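## Task

Get the roll of masking tape entirely inside the top tray of the utility cart, and leave the cart parked in the yellow-taped bay with each of its four wheels inside the tape line and none resting on the tape. The robot must not tip over or finish leaning. Nothing may count on the robot to stay in place at the end. Release everything and back away before finishing.

## Robot and tools

ROBOT. A simulated Rainbow Robotics RB-Y1: a wheeled base (two drive wheels, two passive rear casters) that cannot strafe, a folding torso, a pan/tilt head and two 7-joint arms, each ending in a parallel gripper. The base is 0.66 m long and 0.58 m wide, and its front edge sits 0.10 m in front of the drive axle. A bent leg can poke out past that front edge. Loose objects may occasionally get a small push from outside.

FRAMES. Base frame: origin on the floor midway between the drive wheels, x ahead, y to the left, z up. The reported chest, left_hand and right_hand poses use this frame. A hand point lies between its finger pads; the fingers extend along the hand's -z and close along its x. Printed hand positions can be off, more so when the arm reaches far. Odometry is the base frame at scene start, built only from wheel rotation (slip looks like travel); heading is positive to the left, within -3.142 to 3.142.

execute_actions. Arguments: actions, a list holding one action or none (empty just reports state and images), and cameras, a list drawn from head_camera, left_wrist_camera, right_wrist_camera, all (omitted/null/all gives every camera, [] gives none). An action may contain:
- base: a single relative command measured from where the base last reported itself. {translate_m: d} drives d metres straight, forward positive, -3 to 3. {rotate_rad: d} spins in place by d radians, left/counter-clockwise positive, -3.2 to 3.2. A base move needing over 8.667 s at its top speed is refused.
- joints: a map from joint name to an absolute target (radians; grippers in metres of pad opening). Ranges: torso_squat_rad 0 to 1.2 (larger lowers a level chest); torso_shift_rad -0.3 to 0.6 (positive pushes hips forward); torso_pitch_rad -0.2 to 1.4 (positive bows forward); torso_yaw_rad -1.5 to 1.5 (positive left); shoulder_pitch -2.356 to 2.356 (0 hangs, negative swings forward and up); left_shoulder_roll_rad 0 to 3.141, right_shoulder_roll_rad -3.141 to 0 (both raise the arm sideways away from the body); shoulder_yaw -2.094 to 2.094; elbow -2.617 to 0.01 (negative bends); forearm_roll -3.141 to 3.141; wrist_pitch -1.57 to 1.919 (negative tips hand forward); hand_roll -2.705 to 2.705; gripper_m 0 to 0.1; head_pan_rad -0.523 to 0.523 (relative to chest, left positive); head_tilt_rad -0.35 to 1.57 (positive looks down). Yaw and roll signs are the same on both arms. Joints count as reached within ±0.02 (grippers ±0.004).
- speeds: caps for this action only, translate_m 0.05 to 0.4 m/s, rotate_rad 0.1 to 1.509 rad/s (defaults are the maxima).
- min_time_s: 0.1 to 8, a floor on how long each arm/head motion takes.
All parts start together; an action lasts 15 s at most. Any unknown key or out-of-range value rejects the call and nothing moves. Anything left out of an action may keep driving toward its earlier target without the status showing it. Torso combined limits: squat+shift <= 1.52; squat-shift+pitch <= 1.57; shift+0.5 pitch-0.4 squat <= 0.7; shift+0.3 pitch-0.5 squat <= 0.39; breaking one leaves commanded torso joints short, reported off_target.

Other tools: wait {seconds 0 to 10} lets the scene run and returns state and images. zoom_image {camera, region [x0,y0,x1,y1]} enlarges part of that camera's latest full image, pixels from the top-left, up to 504 by 504 (head images are 896x504, wrist images 644x364). read_manual {section "licences"} only returns licence text. finished_scene {scene 1 or 2} ends that scene permanently and reports success; the next task appears in its result.

RESULTS. The pictures line names the order of returned images. base_status and joint_status tell how each motion ended: done (for the base, wheels turned the full amount, slip or not); off_target (stopped short, may still push); limit_stop_at_<name> (a built-in limit); contact_stop (arm or torso met firm resistance); time_out; stopped_with_arm (torso halted because an arm hit something); limit_stop_at_own_body (self-collision guard stopped it before contact; move the arm and torso apart). After these stops the joint keeps its current position as target, and a contact_stop, time_out or stopped_with_arm halts its whole group (torso, left arm or right arm). "joint command not followed" with a cause line means an arm's targets were withheld by the collision check; those joints read not_followed and may be retried each action until you give passable targets. on_its_own lists uncommanded items; "held at" is a held target, not a position. Motor temperatures list each arm's joints in joint_positions order; MOTOR HOT appears from 65 °C, and at 80 °C an OVER-TEMPERATURE FAULT brakes the robot (limit_stop_at_motor_heat) and you must resend targets. A torque fault freezes everything for 10 s and skips the rest of the call. If any call reports a stop, the remaining execute_actions, wait and finished_scene calls in that same reply are skipped. While you think, the robot keeps its last command.

CAUTIONS. To grip, command an opening at least 0.005 m narrower than the object; off_target on the gripper is then expected. Each arm carries 3 kg at most, and weight held far ahead of the drive wheels can tip the robot with no safeguard. The base keeps driving into furniture and may keep pushing; a torso pressing on furniture can shove the robot backward unseen by odometry. After a stall, first retreat the arms in their own action, then the torso. Exception: when both hands share one object and the torso contact-stops at once with nothing in the way, resend every arm joint at its current reading, then repeat the torso command. Never let the arms collide or press on each other, grippers included. Avoid drops, slips, slams and hard pushes, and leave the cart and objects resting on their own.

Each tool is called as name([rows], argument=value, ...), one row to a line, values as JSON.

## Session

execute_actions(actions=[])

execute_actions([
  {"joints":{"head_tilt_rad":0.6,"head_pan_rad":0.5}},
], cameras=["head_camera"])

execute_actions([
  {"joints":{"head_tilt_rad":0.6,"head_pan_rad":-0.5}},
], cameras=["head_camera"])

Scene clock: 0.00 s.
Motor temperatures (°C, as the motors report them): left_arm=[29 27 29 31 34 35 32] | right_arm=[31 28 27 32 38 34 33]
base_odometry: x=+0.000 y=+0.000 heading=+0.000 (m, m, rad; odometry frame)
base_status: not commanded
joint_positions: torso_squat_rad=+0.350 torso_shift_rad=+0.000 torso_pitch_rad=+0.000 torso_yaw_rad=+0.001 left_shoulder_pitch_rad=-0.022 left_shoulder_roll_rad=+0.051 left_shoulder_yaw_rad=-0.021 left_elbow_rad=-0.131 left_forearm_roll_rad=-0.024 left_wrist_pitch_rad=+0.030 left_hand_roll_rad=+0.019 left_gripper_m=+0.100 right_shoulder_pitch_rad=-0.009 right_shoulder_roll_rad=-0.035 right_shoulder_yaw_rad=-0.001 right_elbow_rad=-0.164 right_forearm_roll_rad=-0.047 right_wrist_pitch_rad=+0.056 right_hand_roll_rad=-0.006 right_gripper_m=+0.100 head_pan_rad=+0.001 head_tilt_rad=+0.400
joint_status: not commanded
chest: x=-0.2282 y=+0.0006 z=+1.2474 quat_wxyz=(+1.000, +0.000, +0.000, +0.000) (m; base frame)
left_hand: x=-0.1555 y=+0.2573 z=+0.5663 quat_wxyz=(+0.998, +0.025, -0.061, -0.017) (m; base frame)
right_hand: x=-0.1546 y=-0.2455 z=+0.5658 quat_wxyz=(+0.998, -0.015, -0.059, -0.024) (m; base frame)
pictures: head_camera, left_wrist_camera, right_wrist_camera
Images, in order (width x height): head_camera 896x504, left_wrist_camera 644x364, right_wrist_camera 644x364.

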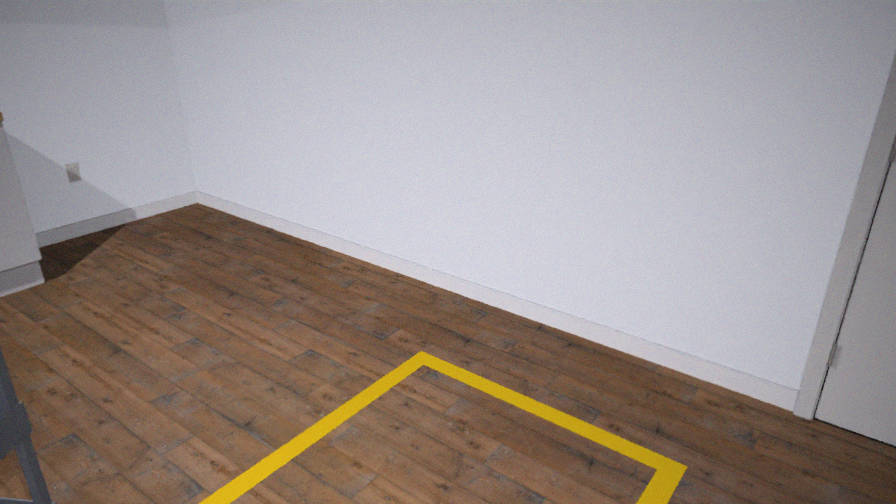

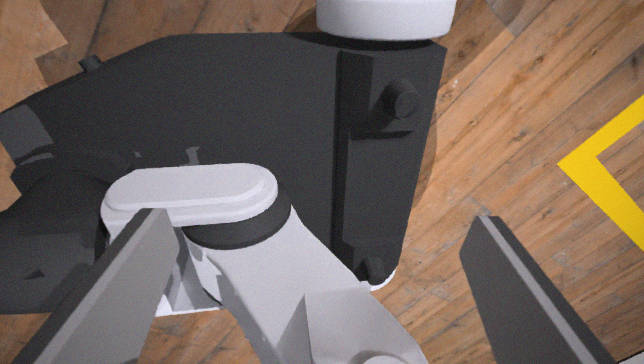

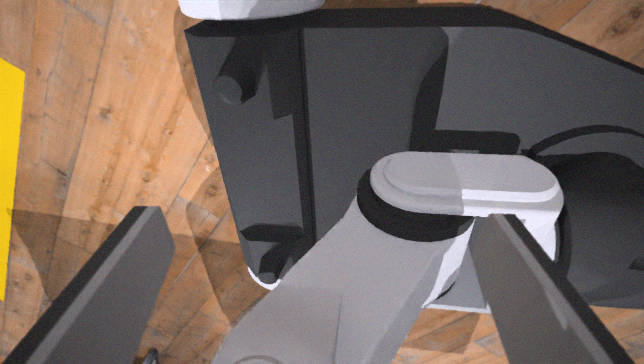

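Scene clock: 1.00 s.
Motor temperatures (°C, as the motors report them): left_arm=[29 27 29 31 34 35 32] | right_arm=[31 28 27 32 38 34 33]
base_odometry: x=+0.000 y=+0.000 heading=+0.000 (m, m, rad; odometry frame)
base_status: not commanded
joint_positions: torso_squat_rad=+0.350 torso_shift_rad=+0.000 torso_pitch_rad=+0.000 torso_yaw_rad=+0.001 left_shoulder_pitch_rad=-0.022 left_shoulder_roll_rad=+0.051 left_shoulder_yaw_rad=-0.021 left_elbow_rad=-0.131 left_forearm_roll_rad=-0.024 left_wrist_pitch_rad=+0.030 left_hand_roll_rad=+0.019 left_gripper_m=+0.100 right_shoulder_pitch_rad=-0.009 right_shoulder_roll_rad=-0.035 right_shoulder_yaw_rad=-0.001 right_elbow_rad=-0.164 right_forearm_roll_rad=-0.047 right_wrist_pitch_rad=+0.056 right_hand_roll_rad=-0.006 right_gripper_m=+0.100 head_pan_rad=+0.500 head_tilt_rad=+0.600
joint_status: all done
chest: x=-0.2282 y=+0.0006 z=+1.2474 quat_wxyz=(+1.000, +0.000, +0.000, +0.000) (m; base frame)
left_hand: x=-0.1555 y=+0.2573 z=+0.5663 quat_wxyz=(+0.998, +0.025, -0.061, -0.017) (m; base frame)
right_hand: x=-0.1546 y=-0.2455 z=+0.5658 quat_wxyz=(+0.998, -0.015, -0.059, -0.024) (m; base frame)
pictures: head_camera
Images, in order (width x height): head_camera 896x504.

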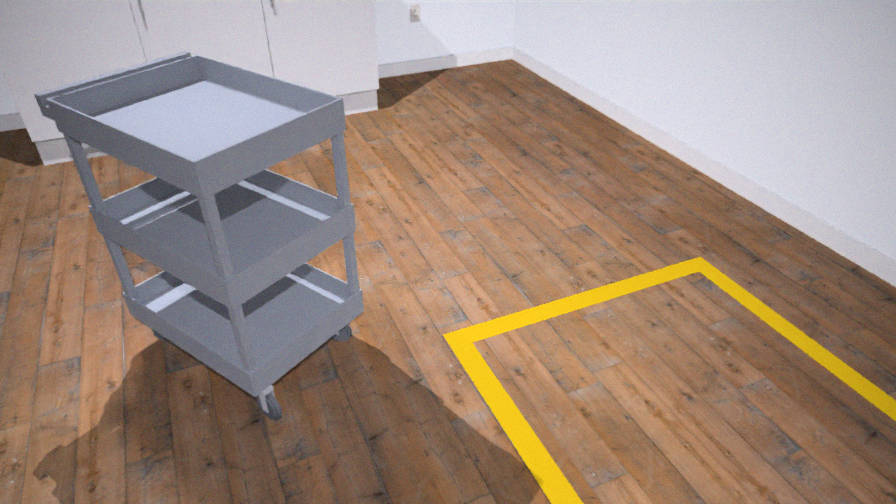

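Scene clock: 2.33 s.
Motor temperatures (°C, as the motors report them): left_arm=[29 27 29 31 34 35 32] | right_arm=[31 28 27 32 38 34 33]
base_odometry: x=+0.000 y=+0.000 heading=+0.000 (m, m, rad; odometry frame)
base_status: not commanded
joint_positions: torso_squat_rad=+0.350 torso_shift_rad=+0.000 torso_pitch_rad=+0.000 torso_yaw_rad=+0.001 left_shoulder_pitch_rad=-0.022 left_shoulder_roll_rad=+0.051 left_shoulder_yaw_rad=-0.021 left_elbow_rad=-0.131 left_forearm_roll_rad=-0.024 left_wrist_pitch_rad=+0.030 left_hand_roll_rad=+0.019 left_gripper_m=+0.100 right_shoulder_pitch_rad=-0.009 right_shoulder_roll_rad=-0.035 right_shoulder_yaw_rad=-0.001 right_elbow_rad=-0.164 right_forearm_roll_rad=-0.047 right_wrist_pitch_rad=+0.056 right_hand_roll_rad=-0.006 right_gripper_m=+0.100 head_pan_rad=-0.500 head_tilt_rad=+0.600
joint_status: all done
chest: x=-0.2282 y=+0.0006 z=+1.2474 quat_wxyz=(+1.000, +0.000, +0.000, +0.000) (m; base frame)
left_hand: x=-0.1555 y=+0.2573 z=+0.5663 quat_wxyz=(+0.998, +0.025, -0.061, -0.017) (m; base frame)
right_hand: x=-0.1546 y=-0.2455 z=+0.5658 quat_wxyz=(+0.998, -0.015, -0.059, -0.024) (m; base frame)
pictures: head_camera
Images, in order (width x height): head_camera 896x504.

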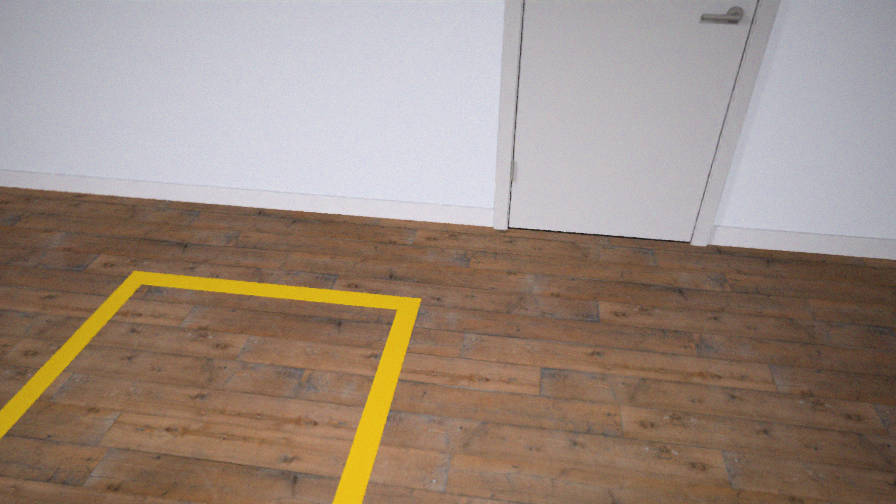

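execute_actions([
  {"base":{"rotate_rad":1.1},"joints":{"head_tilt_rad":0.35,"head_pan_rad":0}},
], cameras=["head_camera"])

execute_actions([
  {"base":{"rotate_rad":0.7},"joints":{"head_pan_rad":0.3}},
], cameras=["head_camera"])

Scene clock: 20.17 s.
Motor temperatures (°C, as the motors report them): left_arm=[29 27 29 31 34 35 32] | right_arm=[31 28 27 32 38 34 33]
base_odometry: x=+0.000 y=+0.000 heading=+1.100 (m, m, rad; odometry frame)
base_status: done
joint_positions: torso_squat_rad=+0.350 torso_shift_rad=+0.000 torso_pitch_rad=+0.000 torso_yaw_rad=+0.001 left_shoulder_pitch_rad=-0.022 left_shoulder_roll_rad=+0.051 left_shoulder_yaw_rad=-0.021 left_elbow_rad=-0.131 left_forearm_roll_rad=-0.024 left_wrist_pitch_rad=+0.030 left_hand_roll_rad=+0.019 left_gripper_m=+0.100 right_shoulder_pitch_rad=-0.009 right_shoulder_roll_rad=-0.035 right_shoulder_yaw_rad=-0.001 right_elbow_rad=-0.164 right_forearm_roll_rad=-0.047 right_wrist_pitch_rad=+0.056 right_hand_roll_rad=-0.006 right_gripper_m=+0.100 head_pan_rad=+0.000 head_tilt_rad=+0.350
joint_status: all done
chest: x=-0.2282 y=+0.0006 z=+1.2474 quat_wxyz=(+1.000, +0.000, +0.000, +0.000) (m; base frame)
left_hand: x=-0.1555 y=+0.2573 z=+0.5663 quat_wxyz=(+0.998, +0.025, -0.061, -0.017) (m; base frame)
right_hand: x=-0.1546 y=-0.2455 z=+0.5657 quat_wxyz=(+0.998, -0.015, -0.059, -0.024) (m; base frame)
pictures: head_camera
Images, in order (width x height): head_camera 896x504.

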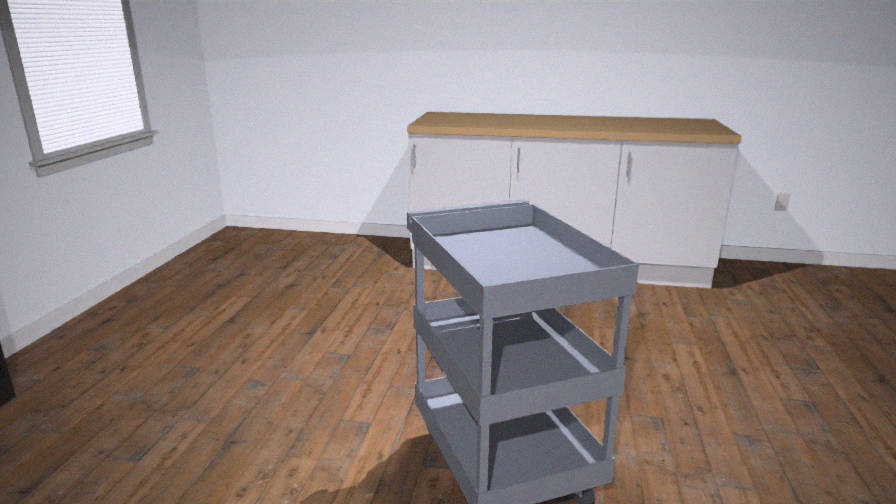

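Scene clock: 23.00 s.
Motor temperatures (°C, as the motors report them): left_arm=[29 27 29 31 34 35 32] | right_arm=[31 28 27 32 38 34 33]
base_odometry: x=+0.000 y=+0.000 heading=+1.799 (m, m, rad; odometry frame)
base_status: done
joint_positions: torso_squat_rad=+0.350 torso_shift_rad=+0.000 torso_pitch_rad=+0.000 torso_yaw_rad=+0.001 left_shoulder_pitch_rad=-0.022 left_shoulder_roll_rad=+0.051 left_shoulder_yaw_rad=-0.021 left_elbow_rad=-0.131 left_forearm_roll_rad=-0.024 left_wrist_pitch_rad=+0.030 left_hand_roll_rad=+0.019 left_gripper_m=+0.100 right_shoulder_pitch_rad=-0.009 right_shoulder_roll_rad=-0.035 right_shoulder_yaw_rad=-0.001 right_elbow_rad=-0.164 right_forearm_roll_rad=-0.047 right_wrist_pitch_rad=+0.056 right_hand_roll_rad=-0.006 right_gripper_m=+0.100 head_pan_rad=+0.300 head_tilt_rad=+0.350
joint_status: all done
chest: x=-0.2282 y=+0.0006 z=+1.2474 quat_wxyz=(+1.000, +0.000, +0.000, +0.000) (m; base frame)
left_hand: x=-0.1555 y=+0.2573 z=+0.5663 quat_wxyz=(+0.998, +0.025, -0.061, -0.017) (m; base frame)
right_hand: x=-0.1546 y=-0.2455 z=+0.5658 quat_wxyz=(+0.998, -0.015, -0.059, -0.024) (m; base frame)
pictures: head_camera
Images, in order (width x height): head_camera 896x504.

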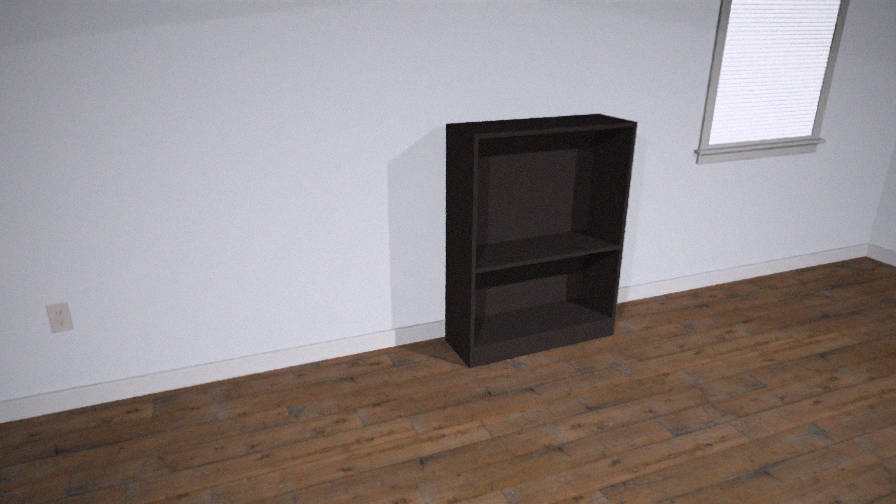

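execute_actions([
  {"base":{"rotate_rad":1.8},"joints":{"head_pan_rad":-0.3,"head_tilt_rad":0.5}},
], cameras=["head_camera"])

execute_actions([
  {"joints":{"head_pan_rad":0.52}},
], cameras=["head_camera"])

Scene clock: 32.30 s.
Motor temperatures (°C, as the motors report them): left_arm=[29 27 29 31 34 35 32] | right_arm=[31 28 27 32 38 34 33]
base_odometry: x=+0.000 y=+0.000 heading=-2.685 (m, m, rad; odometry frame)
base_status: done
joint_positions: torso_squat_rad=+0.350 torso_shift_rad=+0.000 torso_pitch_rad=+0.000 torso_yaw_rad=+0.001 left_shoulder_pitch_rad=-0.022 left_shoulder_roll_rad=+0.051 left_shoulder_yaw_rad=-0.021 left_elbow_rad=-0.131 left_forearm_roll_rad=-0.024 left_wrist_pitch_rad=+0.030 left_hand_roll_rad=+0.019 left_gripper_m=+0.100 right_shoulder_pitch_rad=-0.009 right_shoulder_roll_rad=-0.035 right_shoulder_yaw_rad=-0.001 right_elbow_rad=-0.164 right_forearm_roll_rad=-0.047 right_wrist_pitch_rad=+0.056 right_hand_roll_rad=-0.006 right_gripper_m=+0.100 head_pan_rad=-0.300 head_tilt_rad=+0.500
joint_status: all done
chest: x=-0.2282 y=+0.0006 z=+1.2474 quat_wxyz=(+1.000, +0.000, +0.000, +0.000) (m; base frame)
left_hand: x=-0.1555 y=+0.2573 z=+0.5663 quat_wxyz=(+0.998, +0.025, -0.061, -0.017) (m; base frame)
right_hand: x=-0.1546 y=-0.2455 z=+0.5658 quat_wxyz=(+0.998, -0.015, -0.059, -0.024) (m; base frame)
pictures: head_camera
Images, in order (width x height): head_camera 896x504.

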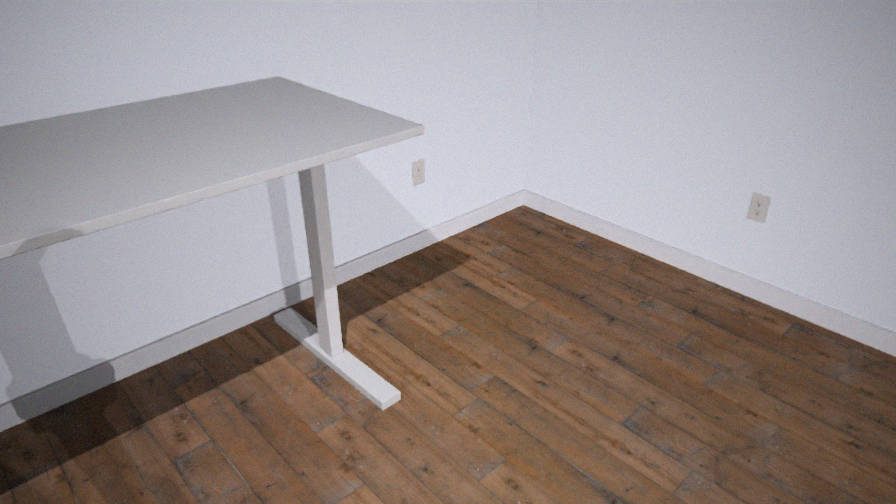

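Scene clock: 33.50 s.
Motor temperatures (°C, as the motors report them): left_arm=[29 27 29 31 34 35 32] | right_arm=[31 28 27 32 38 34 33]
base_odometry: x=+0.000 y=+0.000 heading=-2.685 (m, m, rad; odometry frame)
base_status: not commanded
joint_positions: torso_squat_rad=+0.350 torso_shift_rad=+0.000 torso_pitch_rad=+0.000 torso_yaw_rad=+0.001 left_shoulder_pitch_rad=-0.022 left_shoulder_roll_rad=+0.051 left_shoulder_yaw_rad=-0.021 left_elbow_rad=-0.131 left_forearm_roll_rad=-0.024 left_wrist_pitch_rad=+0.030 left_hand_roll_rad=+0.019 left_gripper_m=+0.100 right_shoulder_pitch_rad=-0.009 right_shoulder_roll_rad=-0.035 right_shoulder_yaw_rad=-0.001 right_elbow_rad=-0.164 right_forearm_roll_rad=-0.047 right_wrist_pitch_rad=+0.056 right_hand_roll_rad=-0.006 right_gripper_m=+0.100 head_pan_rad=+0.520 head_tilt_rad=+0.500
joint_status: all done
chest: x=-0.2282 y=+0.0006 z=+1.2474 quat_wxyz=(+1.000, +0.000, +0.000, +0.000) (m; base frame)
left_hand: x=-0.1555 y=+0.2573 z=+0.5663 quat_wxyz=(+0.998, +0.025, -0.061, -0.017) (m; base frame)
right_hand: x=-0.1546 y=-0.2455 z=+0.5658 quat_wxyz=(+0.998, -0.015, -0.059, -0.024) (m; base frame)
pictures: head_camera
Images, in order (width x height): head_camera 896x504.

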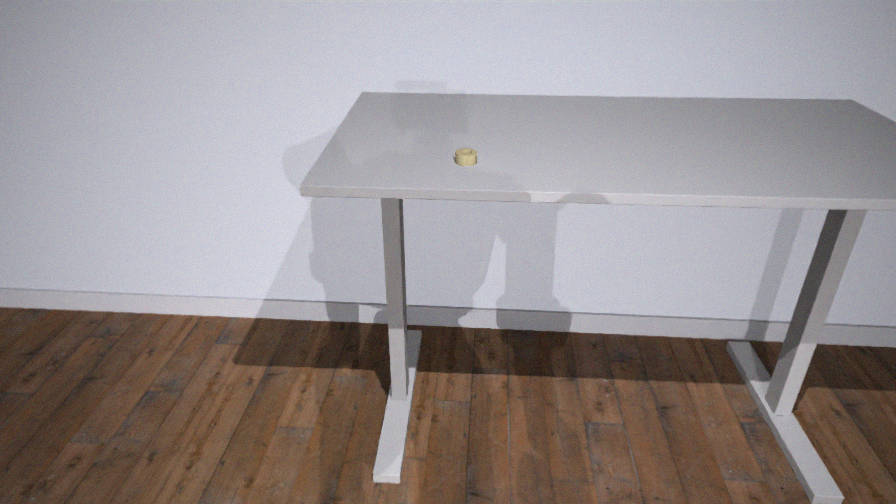

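execute_actions([
  {"base":{"rotate_rad":0.38},"joints":{"head_pan_rad":0.1,"torso_squat_rad":0,"left_shoulder_pitch_rad":0,"left_shoulder_roll_rad":0.02,"left_shoulder_yaw_rad":0,"left_elbow_rad":-2.1,"left_forearm_roll_rad":0,"left_wrist_pitch_rad":1.0,"left_hand_roll_rad":-1.57}},
], cameras=["head_camera"])

execute_actions([
  {"base":{"translate_m":0.55}},
])

Scene clock: 55.50 s.
Motor temperatures (°C, as the motors report them): left_arm=[29 27 29 31 34 35 32] | right_arm=[31 28 27 32 38 34 33]
base_odometry: x=+0.000 y=+0.000 heading=-2.305 (m, m, rad; odometry frame)
base_status: done
joint_positions: torso_squat_rad=+0.000 torso_shift_rad=+0.000 torso_pitch_rad=+0.000 torso_yaw_rad=+0.001 left_shoulder_pitch_rad=+0.000 left_shoulder_roll_rad=+0.020 left_shoulder_yaw_rad=+0.000 left_elbow_rad=-2.100 left_forearm_roll_rad=+0.000 left_wrist_pitch_rad=+1.000 left_hand_roll_rad=-1.570 left_gripper_m=+0.100 right_shoulder_pitch_rad=-0.009 right_shoulder_roll_rad=-0.035 right_shoulder_yaw_rad=-0.001 right_elbow_rad=-0.164 right_forearm_roll_rad=-0.047 right_wrist_pitch_rad=+0.056 right_hand_roll_rad=-0.006 right_gripper_m=+0.100 head_pan_rad=+0.100 head_tilt_rad=+0.500
joint_status: all done
chest: x=-0.2282 y=+0.0007 z=+1.2899 quat_wxyz=(+1.000, +0.000, +0.000, +0.000) (m; base frame)
left_hand: x=+0.2448 y=+0.2264 z=+1.0919 quat_wxyz=(+0.600, +0.376, -0.364, -0.606) (m; base frame)
right_hand: x=-0.1546 y=-0.2455 z=+0.6083 quat_wxyz=(+0.998, -0.015, -0.059, -0.024) (m; base frame)
pictures: head_camera
Images, in order (width x height): head_camera 896x504.

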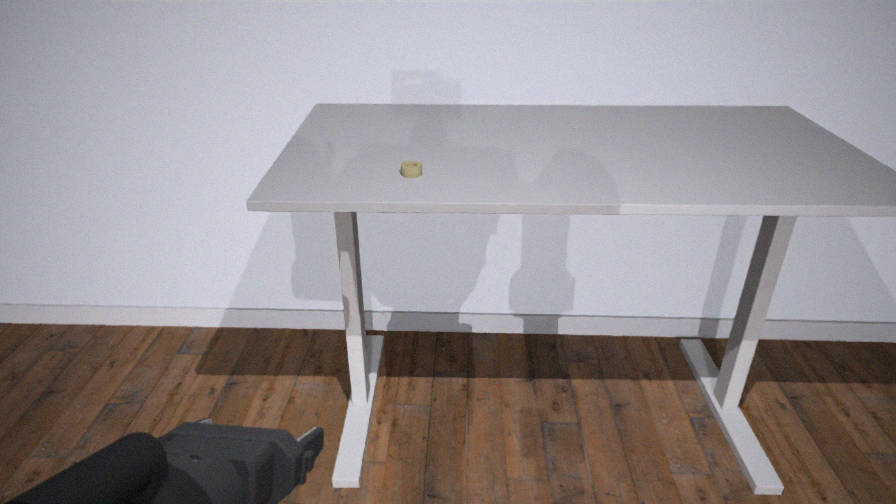

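Scene clock: 58.43 s.
Motor temperatures (°C, as the motors report them): left_arm=[29 27 29 31 34 35 32] | right_arm=[31 28 27 32 38 34 33]
base_odometry: x=-0.368 y=-0.409 heading=-2.304 (m, m, rad; odometry frame)
base_status: done
joint_positions: torso_squat_rad=+0.000 torso_shift_rad=+0.000 torso_pitch_rad=+0.000 torso_yaw_rad=+0.001 left_shoulder_pitch_rad=+0.000 left_shoulder_roll_rad=+0.020 left_shoulder_yaw_rad=+0.000 left_elbow_rad=-2.100 left_forearm_roll_rad=+0.000 left_wrist_pitch_rad=+1.000 left_hand_roll_rad=-1.570 left_gripper_m=+0.100 right_shoulder_pitch_rad=-0.009 right_shoulder_roll_rad=-0.035 right_shoulder_yaw_rad=-0.001 right_elbow_rad=-0.164 right_forearm_roll_rad=-0.047 right_wrist_pitch_rad=+0.056 right_hand_roll_rad=-0.006 right_gripper_m=+0.100 head_pan_rad=+0.100 head_tilt_rad=+0.500
joint_status: not commanded
chest: x=-0.2282 y=+0.0007 z=+1.2899 quat_wxyz=(+1.000, +0.000, +0.000, +0.000) (m; base frame)
left_hand: x=+0.2448 y=+0.2264 z=+1.0918 quat_wxyz=(+0.600, +0.375, -0.364, -0.606) (m; base frame)
right_hand: x=-0.1546 y=-0.2455 z=+0.6083 quat_wxyz=(+0.998, -0.015, -0.059, -0.024) (m; base frame)
pictures: head_camera, left_wrist_camera, right_wrist_camera
Images, in order (width x height): head_camera 896x504, left_wrist_camera 644x364, right_wrist_camera 644x364.

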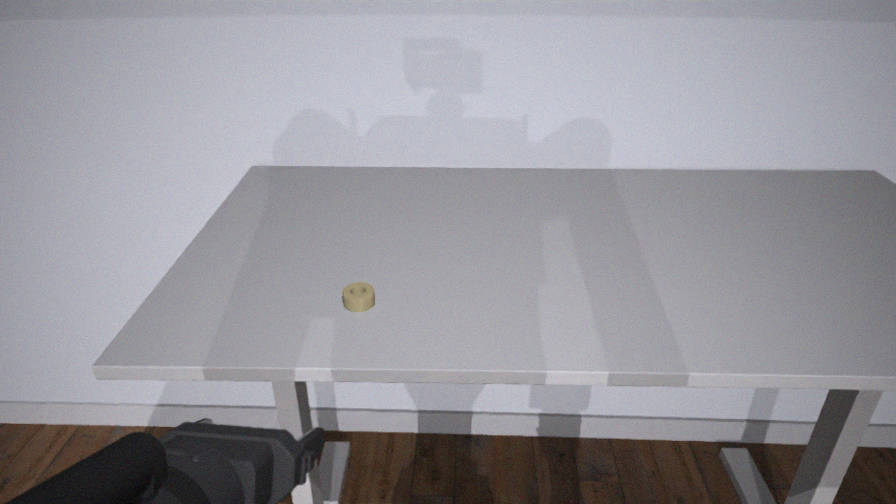

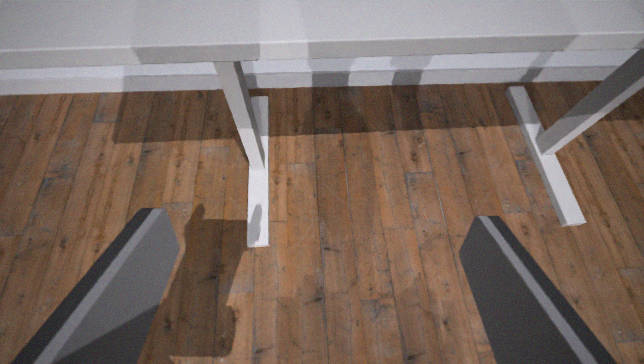

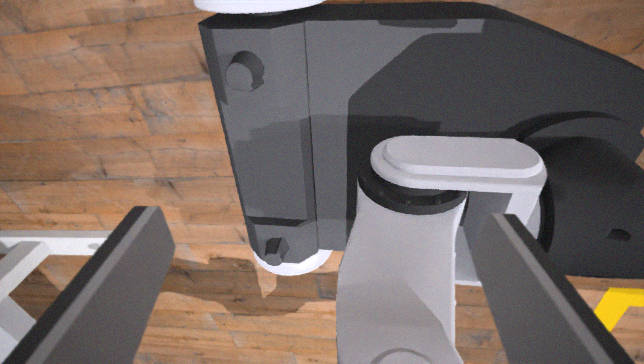

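execute_actions([
  {"base":{"translate_m":0.4},"joints":{"head_tilt_rad":0.8,"head_pan_rad":0.3,"torso_squat_rad":0.35}},
], cameras=["head_camera","left_wrist_camera"])

Scene clock: 66.93 s.
Motor temperatures (°C, as the motors report them): left_arm=[29 27 29 32 34 35 32] | right_arm=[31 28 27 32 38 34 33]
base_odometry: x=-0.636 y=-0.706 heading=-2.303 (m, m, rad; odometry frame)
base_status: done
joint_positions: torso_squat_rad=+0.350 torso_shift_rad=+0.000 torso_pitch_rad=+0.000 torso_yaw_rad=+0.001 left_shoulder_pitch_rad=+0.000 left_shoulder_roll_rad=+0.020 left_shoulder_yaw_rad=+0.000 left_elbow_rad=-2.100 left_forearm_roll_rad=+0.000 left_wrist_pitch_rad=+1.000 left_hand_roll_rad=-1.570 left_gripper_m=+0.100 right_shoulder_pitch_rad=-0.009 right_shoulder_roll_rad=-0.035 right_shoulder_yaw_rad=-0.001 right_elbow_rad=-0.164 right_forearm_roll_rad=-0.047 right_wrist_pitch_rad=+0.056 right_hand_roll_rad=-0.006 right_gripper_m=+0.100 head_pan_rad=+0.300 head_tilt_rad=+0.800
joint_status: all done
chest: x=-0.2282 y=+0.0006 z=+1.2475 quat_wxyz=(+1.000, +0.000, +0.000, +0.000) (m; base frame)
left_hand: x=+0.2448 y=+0.2264 z=+1.0494 quat_wxyz=(+0.600, +0.375, -0.364, -0.606) (m; base frame)
right_hand: x=-0.1545 y=-0.2455 z=+0.5659 quat_wxyz=(+0.998, -0.015, -0.059, -0.024) (m; base frame)
pictures: head_camera, left_wrist_camera
Images, in order (width x height): head_camera 896x504, left_wrist_camera 644x364.

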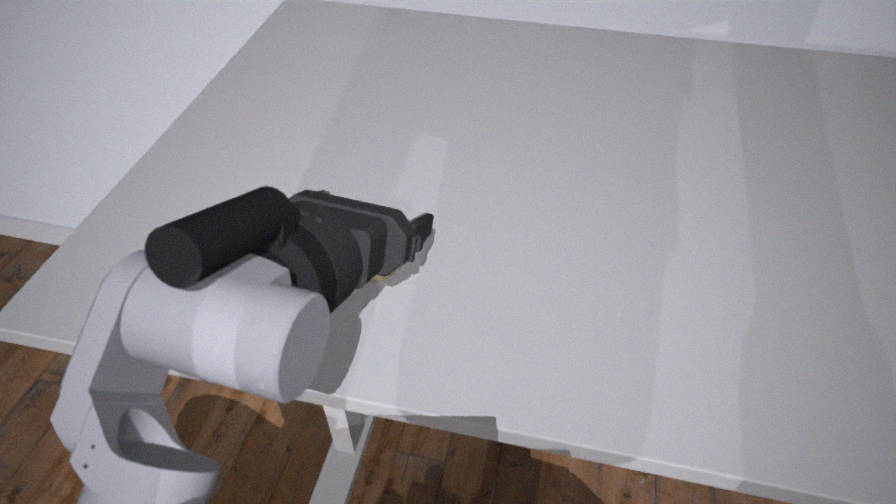

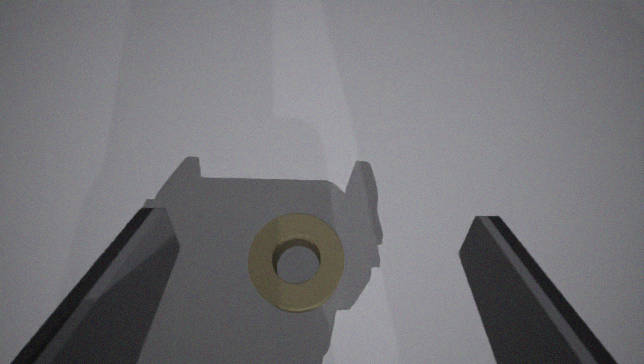

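execute_actions([
  {"joints":{"left_shoulder_yaw_rad":0.03,"torso_squat_rad":0.51}},
], cameras=["left_wrist_camera"])

Scene clock: 74.10 s.
Motor temperatures (°C, as the motors report them): left_arm=[29 27 29 32 34 35 32] | right_arm=[31 28 27 32 38 34 33]
base_odometry: x=-0.636 y=-0.706 heading=-2.303 (m, m, rad; odometry frame)
base_status: not commanded
joint_positions: torso_squat_rad=+0.510 torso_shift_rad=+0.000 torso_pitch_rad=+0.000 torso_yaw_rad=+0.001 left_shoulder_pitch_rad=+0.000 left_shoulder_roll_rad=+0.020 left_shoulder_yaw_rad=+0.030 left_elbow_rad=-2.100 left_forearm_roll_rad=+0.000 left_wrist_pitch_rad=+1.000 left_hand_roll_rad=-1.570 left_gripper_m=+0.100 right_shoulder_pitch_rad=-0.009 right_shoulder_roll_rad=-0.035 right_shoulder_yaw_rad=-0.001 right_elbow_rad=-0.164 right_forearm_roll_rad=-0.047 right_wrist_pitch_rad=+0.056 right_hand_roll_rad=-0.006 right_gripper_m=+0.100 head_pan_rad=+0.300 head_tilt_rad=+0.800
joint_status: all done
chest: x=-0.2283 y=+0.0006 z=+1.2008 quat_wxyz=(+1.000, +0.000, +0.000, +0.000) (m; base frame)
left_hand: x=+0.2445 y=+0.2405 z=+1.0031 quat_wxyz=(+0.608, +0.381, -0.358, -0.597) (m; base frame)
right_hand: x=-0.1545 y=-0.2456 z=+0.5192 quat_wxyz=(+0.998, -0.015, -0.059, -0.024) (m; base frame)
pictures: left_wrist_camera
Images, in order (width x height): left_wrist_camera 644x364.

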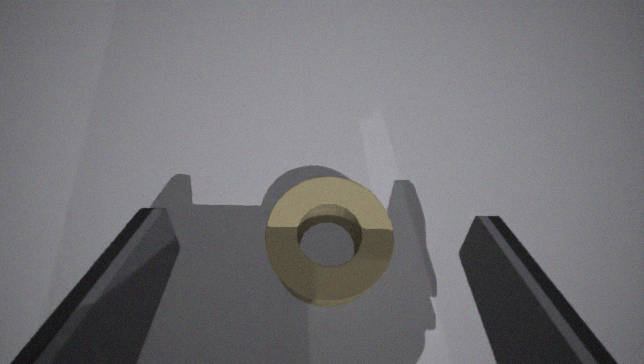

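execute_actions([
  {"base":{"translate_m":0.012},"joints":{"torso_squat_rad":0.585}},
], cameras=["left_wrist_camera"])

execute_actions([
  {"joints":{"left_gripper_m":0.035}},
], cameras=["left_wrist_camera"])

Scene clock: 82.80 s.
Motor temperatures (°C, as the motors report them): left_arm=[29 27 29 32 34 35 32] | right_arm=[31 28 27 32 38 34 33]
base_odometry: x=-0.644 y=-0.715 heading=-2.303 (m, m, rad; odometry frame)
base_status: done
joint_positions: torso_squat_rad=+0.585 torso_shift_rad=+0.000 torso_pitch_rad=+0.000 torso_yaw_rad=+0.001 left_shoulder_pitch_rad=+0.000 left_shoulder_roll_rad=+0.020 left_shoulder_yaw_rad=+0.030 left_elbow_rad=-2.100 left_forearm_roll_rad=+0.000 left_wrist_pitch_rad=+1.000 left_hand_roll_rad=-1.570 left_gripper_m=+0.100 right_shoulder_pitch_rad=-0.009 right_shoulder_roll_rad=-0.035 right_shoulder_yaw_rad=-0.001 right_elbow_rad=-0.164 right_forearm_roll_rad=-0.047 right_wrist_pitch_rad=+0.056 right_hand_roll_rad=-0.006 right_gripper_m=+0.100 head_pan_rad=+0.300 head_tilt_rad=+0.800
joint_status: all done
chest: x=-0.2282 y=+0.0006 z=+1.1735 quat_wxyz=(+1.000, +0.000, +0.000, +0.000) (m; base frame)
left_hand: x=+0.2445 y=+0.2405 z=+0.9758 quat_wxyz=(+0.608, +0.381, -0.358, -0.597) (m; base frame)
right_hand: x=-0.1545 y=-0.2456 z=+0.4919 quat_wxyz=(+0.998, -0.015, -0.059, -0.024) (m; base frame)
pictures: left_wrist_camera
Images, in order (width x height): left_wrist_camera 644x364.

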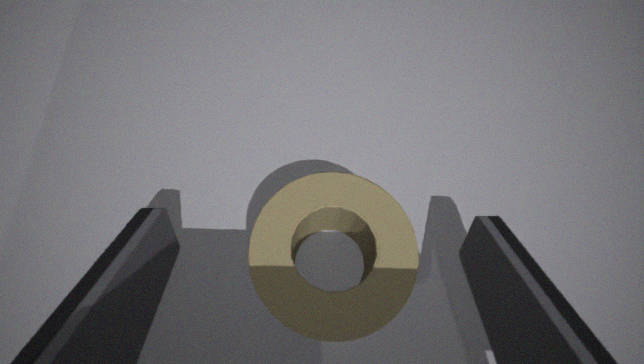

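Scene clock: 83.93 s.
Motor temperatures (°C, as the motors report them): left_arm=[29 27 29 32 34 35 32] | right_arm=[31 28 27 32 38 34 33]
base_odometry: x=-0.644 y=-0.715 heading=-2.303 (m, m, rad; odometry frame)
base_status: not commanded
joint_positions: torso_squat_rad=+0.585 torso_shift_rad=+0.000 torso_pitch_rad=+0.000 torso_yaw_rad=+0.001 left_shoulder_pitch_rad=+0.000 left_shoulder_roll_rad=+0.020 left_shoulder_yaw_rad=+0.030 left_elbow_rad=-2.100 left_forearm_roll_rad=+0.000 left_wrist_pitch_rad=+1.000 left_hand_roll_rad=-1.570 left_gripper_m=+0.049 right_shoulder_pitch_rad=-0.009 right_shoulder_roll_rad=-0.035 right_shoulder_yaw_rad=-0.001 right_elbow_rad=-0.164 right_forearm_roll_rad=-0.047 right_wrist_pitch_rad=+0.056 right_hand_roll_rad=-0.006 right_gripper_m=+0.100 head_pan_rad=+0.300 head_tilt_rad=+0.800
joint_status: left_gripper_m off_target (ended at +0.049, target +0.035)
chest: x=-0.2282 y=+0.0006 z=+1.1735 quat_wxyz=(+1.000, +0.000, +0.000, +0.000) (m; base frame)
left_hand: x=+0.2445 y=+0.2405 z=+0.9758 quat_wxyz=(+0.608, +0.381, -0.358, -0.597) (m; base frame)
right_hand: x=-0.1545 y=-0.2456 z=+0.4919 quat_wxyz=(+0.998, -0.015, -0.059, -0.024) (m; base frame)
pictures: left_wrist_camera
Images, in order (width x height): left_wrist_camera 644x364.

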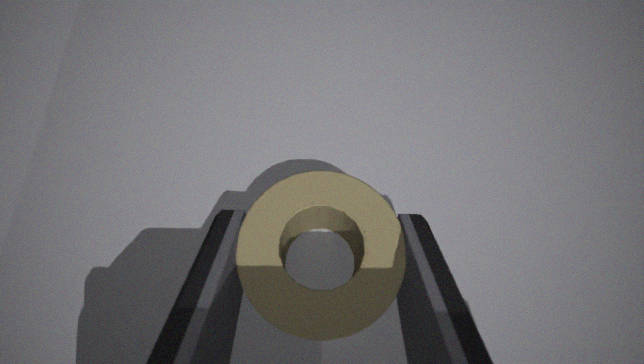

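execute_actions([
  {"joints":{"torso_squat_rad":0.35,"head_pan_rad":-0.5,"head_tilt_rad":0.7}},
], cameras=[])

execute_actions([
  {"base":{"translate_m":-0.7}},
], cameras=["left_wrist_camera"])

execute_actions([
  {"base":{"rotate_rad":-2.53}},
], cameras=["head_camera"])

execute_actions([
  {"base":{"translate_m":2.55}},
], cameras=[])

execute_actions([
  {"base":{"rotate_rad":-1.45}},
], cameras=["head_camera"])

Scene clock: 103.17 s.
Motor temperatures (°C, as the motors report them): left_arm=[30 27 29 33 34 35 32] | right_arm=[31 28 27 32 38 34 33]
base_odometry: x=-0.644 y=-0.715 heading=-2.303 (m, m, rad; odometry frame)
base_status: not commanded
joint_positions: torso_squat_rad=+0.350 torso_shift_rad=+0.000 torso_pitch_rad=+0.000 torso_yaw_rad=+0.001 left_shoulder_pitch_rad=+0.000 left_shoulder_roll_rad=+0.020 left_shoulder_yaw_rad=+0.030 left_elbow_rad=-2.100 left_forearm_roll_rad=+0.000 left_wrist_pitch_rad=+1.000 left_hand_roll_rad=-1.570 left_gripper_m=+0.049 right_shoulder_pitch_rad=-0.009 right_shoulder_roll_rad=-0.035 right_shoulder_yaw_rad=-0.001 right_elbow_rad=-0.164 right_forearm_roll_rad=-0.047 right_wrist_pitch_rad=+0.056 right_hand_roll_rad=-0.006 right_gripper_m=+0.100 head_pan_rad=-0.500 head_tilt_rad=+0.700
joint_status: all done
chest: x=-0.2281 y=+0.0006 z=+1.2475 quat_wxyz=(+1.000, +0.000, +0.000, +0.000) (m; base frame)
left_hand: x=+0.2446 y=+0.2406 z=+1.0496 quat_wxyz=(+0.609, +0.381, -0.358, -0.597) (m; base frame)
right_hand: x=-0.1546 y=-0.2455 z=+0.5659 quat_wxyz=(+0.998, -0.015, -0.059, -0.024) (m; base frame)
pictures: none
No camera images: the call's "cameras" was empty. Leave "cameras" out to get every camera's image.

Scene clock: 106.57 s.
Motor temperatures (°C, as the motors report them): left_arm=[30 27 29 33 34 35 32] | right_arm=[31 28 27 32 38 34 33]
base_odometry: x=-0.176 y=-0.194 heading=-2.301 (m, m, rad; odometry frame)
base_status: done
joint_positions: torso_squat_rad=+0.350 torso_shift_rad=+0.000 torso_pitch_rad=+0.000 torso_yaw_rad=+0.001 left_shoulder_pitch_rad=+0.000 left_shoulder_roll_rad=+0.020 left_shoulder_yaw_rad=+0.030 left_elbow_rad=-2.100 left_forearm_roll_rad=+0.000 left_wrist_pitch_rad=+1.000 left_hand_roll_rad=-1.570 left_gripper_m=+0.049 right_shoulder_pitch_rad=-0.009 right_shoulder_roll_rad=-0.035 right_shoulder_yaw_rad=-0.001 right_elbow_rad=-0.164 right_forearm_roll_rad=-0.047 right_wrist_pitch_rad=+0.056 right_hand_roll_rad=-0.006 right_gripper_m=+0.100 head_pan_rad=-0.500 head_tilt_rad=+0.700
joint_status: not commanded
chest: x=-0.2282 y=+0.0006 z=+1.2475 quat_wxyz=(+1.000, +0.000, +0.000, +0.000) (m; base frame)
left_hand: x=+0.2445 y=+0.2406 z=+1.0497 quat_wxyz=(+0.609, +0.381, -0.358, -0.597) (m; base frame)
right_hand: x=-0.1546 y=-0.2455 z=+0.5659 quat_wxyz=(+0.998, -0.015, -0.059, -0.024) (m; base frame)
pictures: left_wrist_camera
Images, in order (width x height): left_wrist_camera 644x364.

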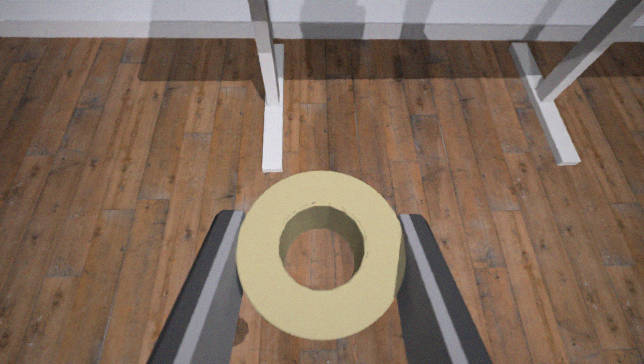

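Scene clock: 111.63 s.
Motor temperatures (°C, as the motors report them): left_arm=[30 27 29 33 34 35 32] | right_arm=[31 28 27 32 38 34 33]
base_odometry: x=-0.176 y=-0.194 heading=+1.453 (m, m, rad; odometry frame)
base_status: done
joint_positions: torso_squat_rad=+0.350 torso_shift_rad=+0.000 torso_pitch_rad=+0.000 torso_yaw_rad=+0.001 left_shoulder_pitch_rad=+0.000 left_shoulder_roll_rad=+0.020 left_shoulder_yaw_rad=+0.030 left_elbow_rad=-2.100 left_forearm_roll_rad=+0.000 left_wrist_pitch_rad=+1.000 left_hand_roll_rad=-1.570 left_gripper_m=+0.049 right_shoulder_pitch_rad=-0.009 right_shoulder_roll_rad=-0.035 right_shoulder_yaw_rad=-0.001 right_elbow_rad=-0.164 right_forearm_roll_rad=-0.047 right_wrist_pitch_rad=+0.056 right_hand_roll_rad=-0.006 right_gripper_m=+0.100 head_pan_rad=-0.500 head_tilt_rad=+0.700
joint_status: not commanded
chest: x=-0.2283 y=+0.0006 z=+1.2475 quat_wxyz=(+1.000, +0.000, +0.000, +0.000) (m; base frame)
left_hand: x=+0.2445 y=+0.2406 z=+1.0497 quat_wxyz=(+0.609, +0.381, -0.358, -0.597) (m; base frame)
right_hand: x=-0.1547 y=-0.2456 z=+0.5659 quat_wxyz=(+0.998, -0.015, -0.059, -0.024) (m; base frame)
pictures: head_camera
Images, in order (width x height): head_camera 896x504.

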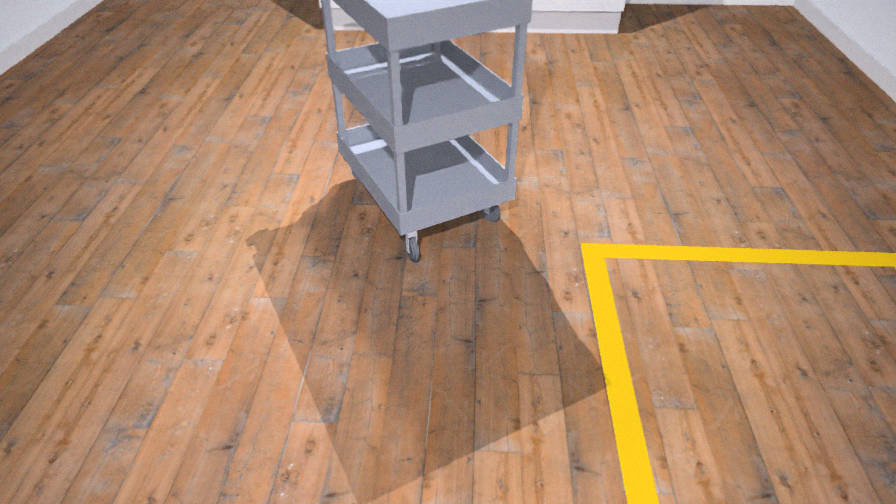

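Scene clock: 119.43 s.
Motor temperatures (°C, as the motors report them): left_arm=[30 27 29 33 34 35 32] | right_arm=[31 28 27 32 38 34 33]
base_odometry: x=+0.125 y=+2.338 heading=+1.452 (m, m, rad; odometry frame)
base_status: done
joint_positions: torso_squat_rad=+0.350 torso_shift_rad=+0.000 torso_pitch_rad=+0.000 torso_yaw_rad=+0.001 left_shoulder_pitch_rad=+0.000 left_shoulder_roll_rad=+0.020 left_shoulder_yaw_rad=+0.030 left_elbow_rad=-2.100 left_forearm_roll_rad=+0.000 left_wrist_pitch_rad=+1.000 left_hand_roll_rad=-1.570 left_gripper_m=+0.049 right_shoulder_pitch_rad=-0.009 right_shoulder_roll_rad=-0.035 right_shoulder_yaw_rad=-0.001 right_elbow_rad=-0.164 right_forearm_roll_rad=-0.047 right_wrist_pitch_rad=+0.056 right_hand_roll_rad=-0.006 right_gripper_m=+0.100 head_pan_rad=-0.500 head_tilt_rad=+0.700
joint_status: not commanded
chest: x=-0.2282 y=+0.0006 z=+1.2475 quat_wxyz=(+1.000, +0.000, +0.000, +0.000) (m; base frame)
left_hand: x=+0.2446 y=+0.2406 z=+1.0496 quat_wxyz=(+0.609, +0.381, -0.358, -0.597) (m; base frame)
right_hand: x=-0.1545 y=-0.2456 z=+0.5659 quat_wxyz=(+0.998, -0.015, -0.059, -0.024) (m; base frame)
pictures: none
No camera images: the call's "cameras" was empty. Leave "cameras" out to get every camera's image.

Scene clock: 123.30 s.
Motor temperatures (°C, as the motors report them): left_arm=[30 27 29 33 34 35 32] | right_arm=[31 28 27 32 38 34 33]
base_odometry: x=+0.125 y=+2.338 heading=+0.002 (m, m, rad; odometry frame)
base_status: done
joint_positions: torso_squat_rad=+0.350 torso_shift_rad=+0.000 torso_pitch_rad=+0.000 torso_yaw_rad=+0.001 left_shoulder_pitch_rad=+0.000 left_shoulder_roll_rad=+0.020 left_shoulder_yaw_rad=+0.030 left_elbow_rad=-2.100 left_forearm_roll_rad=+0.000 left_wrist_pitch_rad=+1.000 left_hand_roll_rad=-1.570 left_gripper_m=+0.049 right_shoulder_pitch_rad=-0.009 right_shoulder_roll_rad=-0.035 right_shoulder_yaw_rad=-0.001 right_elbow_rad=-0.164 right_forearm_roll_rad=-0.047 right_wrist_pitch_rad=+0.056 right_hand_roll_rad=-0.006 right_gripper_m=+0.100 head_pan_rad=-0.500 head_tilt_rad=+0.700
joint_status: not commanded
chest: x=-0.2282 y=+0.0007 z=+1.2475 quat_wxyz=(+1.000, +0.000, +0.000, +0.000) (m; base frame)
left_hand: x=+0.2445 y=+0.2406 z=+1.0496 quat_wxyz=(+0.609, +0.381, -0.358, -0.597) (m; base frame)
right_hand: x=-0.1546 y=-0.2455 z=+0.5659 quat_wxyz=(+0.998, -0.015, -0.059, -0.024) (m; base frame)
pictures: head_camera
Images, in order (width x height): head_camera 896x504.

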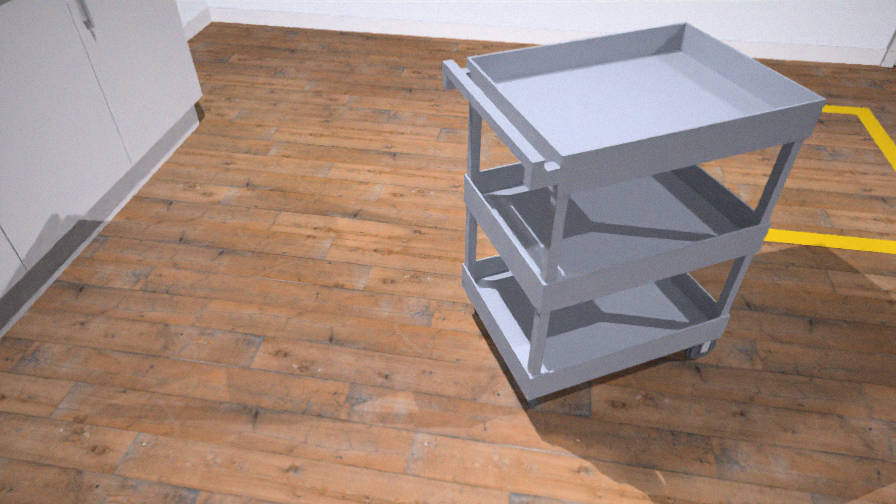

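execute_actions([
  {"base":{"translate_m":0.84},"joints":{"left_shoulder_yaw_rad":-0.3,"head_pan_rad":0,"head_tilt_rad":0.85}},
], cameras=[])

execute_actions([
  {"base":{"rotate_rad":-1.57}},
], cameras=["head_camera"])

Scene clock: 139.57 s.
Motor temperatures (°C, as the motors report them): left_arm=[30 27 29 33 34 35 32] | right_arm=[31 28 27 32 38 34 33]
base_odometry: x=+0.965 y=+2.339 heading=+0.001 (m, m, rad; odometry frame)
base_status: done
joint_positions: torso_squat_rad=+0.350 torso_shift_rad=+0.000 torso_pitch_rad=+0.000 torso_yaw_rad=+0.001 left_shoulder_pitch_rad=+0.000 left_shoulder_roll_rad=+0.020 left_shoulder_yaw_rad=-0.300 left_elbow_rad=-2.100 left_forearm_roll_rad=+0.000 left_wrist_pitch_rad=+1.000 left_hand_roll_rad=-1.570 left_gripper_m=+0.049 right_shoulder_pitch_rad=-0.009 right_shoulder_roll_rad=-0.035 right_shoulder_yaw_rad=-0.001 right_elbow_rad=-0.164 right_forearm_roll_rad=-0.047 right_wrist_pitch_rad=+0.056 right_hand_roll_rad=-0.006 right_gripper_m=+0.100 head_pan_rad=+0.000 head_tilt_rad=+0.850
joint_status: all done
chest: x=-0.2282 y=+0.0006 z=+1.2475 quat_wxyz=(+1.000, +0.000, +0.000, +0.000) (m; base frame)
left_hand: x=+0.2238 y=+0.0867 z=+1.0467 quat_wxyz=(+0.504, +0.315, -0.414, -0.690) (m; base frame)
right_hand: x=-0.1546 y=-0.2456 z=+0.5659 quat_wxyz=(+0.998, -0.015, -0.059, -0.024) (m; base frame)
pictures: none
No camera images: the call's "cameras" was empty. Leave "cameras" out to get every camera's image.

Scene clock: 143.57 s.
Motor temperatures (°C, as the motors report them): left_arm=[30 27 29 33 34 35 32] | right_arm=[31 28 27 32 38 34 33]
base_odometry: x=+0.965 y=+2.340 heading=-1.568 (m, m, rad; odometry frame)
base_status: done
joint_positions: torso_squat_rad=+0.350 torso_shift_rad=+0.000 torso_pitch_rad=+0.000 torso_yaw_rad=+0.001 left_shoulder_pitch_rad=+0.000 left_shoulder_roll_rad=+0.020 left_shoulder_yaw_rad=-0.300 left_elbow_rad=-2.100 left_forearm_roll_rad=+0.000 left_wrist_pitch_rad=+1.000 left_hand_roll_rad=-1.570 left_gripper_m=+0.049 right_shoulder_pitch_rad=-0.009 right_shoulder_roll_rad=-0.035 right_shoulder_yaw_rad=-0.001 right_elbow_rad=-0.164 right_forearm_roll_rad=-0.047 right_wrist_pitch_rad=+0.056 right_hand_roll_rad=-0.006 right_gripper_m=+0.100 head_pan_rad=+0.000 head_tilt_rad=+0.850
joint_status: not commanded
chest: x=-0.2282 y=+0.0007 z=+1.2475 quat_wxyz=(+1.000, +0.000, +0.000, +0.000) (m; base frame)
left_hand: x=+0.2237 y=+0.0867 z=+1.0467 quat_wxyz=(+0.504, +0.315, -0.414, -0.690) (m; base frame)
right_hand: x=-0.1546 y=-0.2456 z=+0.5659 quat_wxyz=(+0.998, -0.015, -0.059, -0.024) (m; base frame)
pictures: head_camera
Images, in order (width x height): head_camera 896x504.

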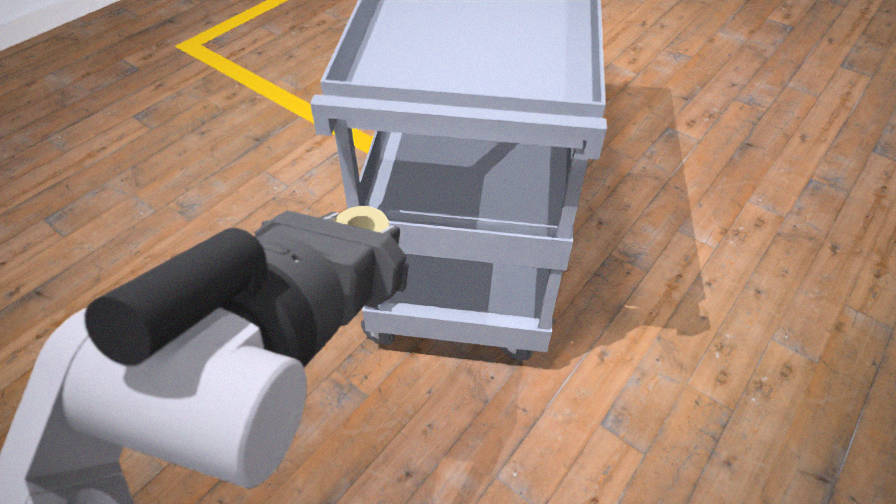

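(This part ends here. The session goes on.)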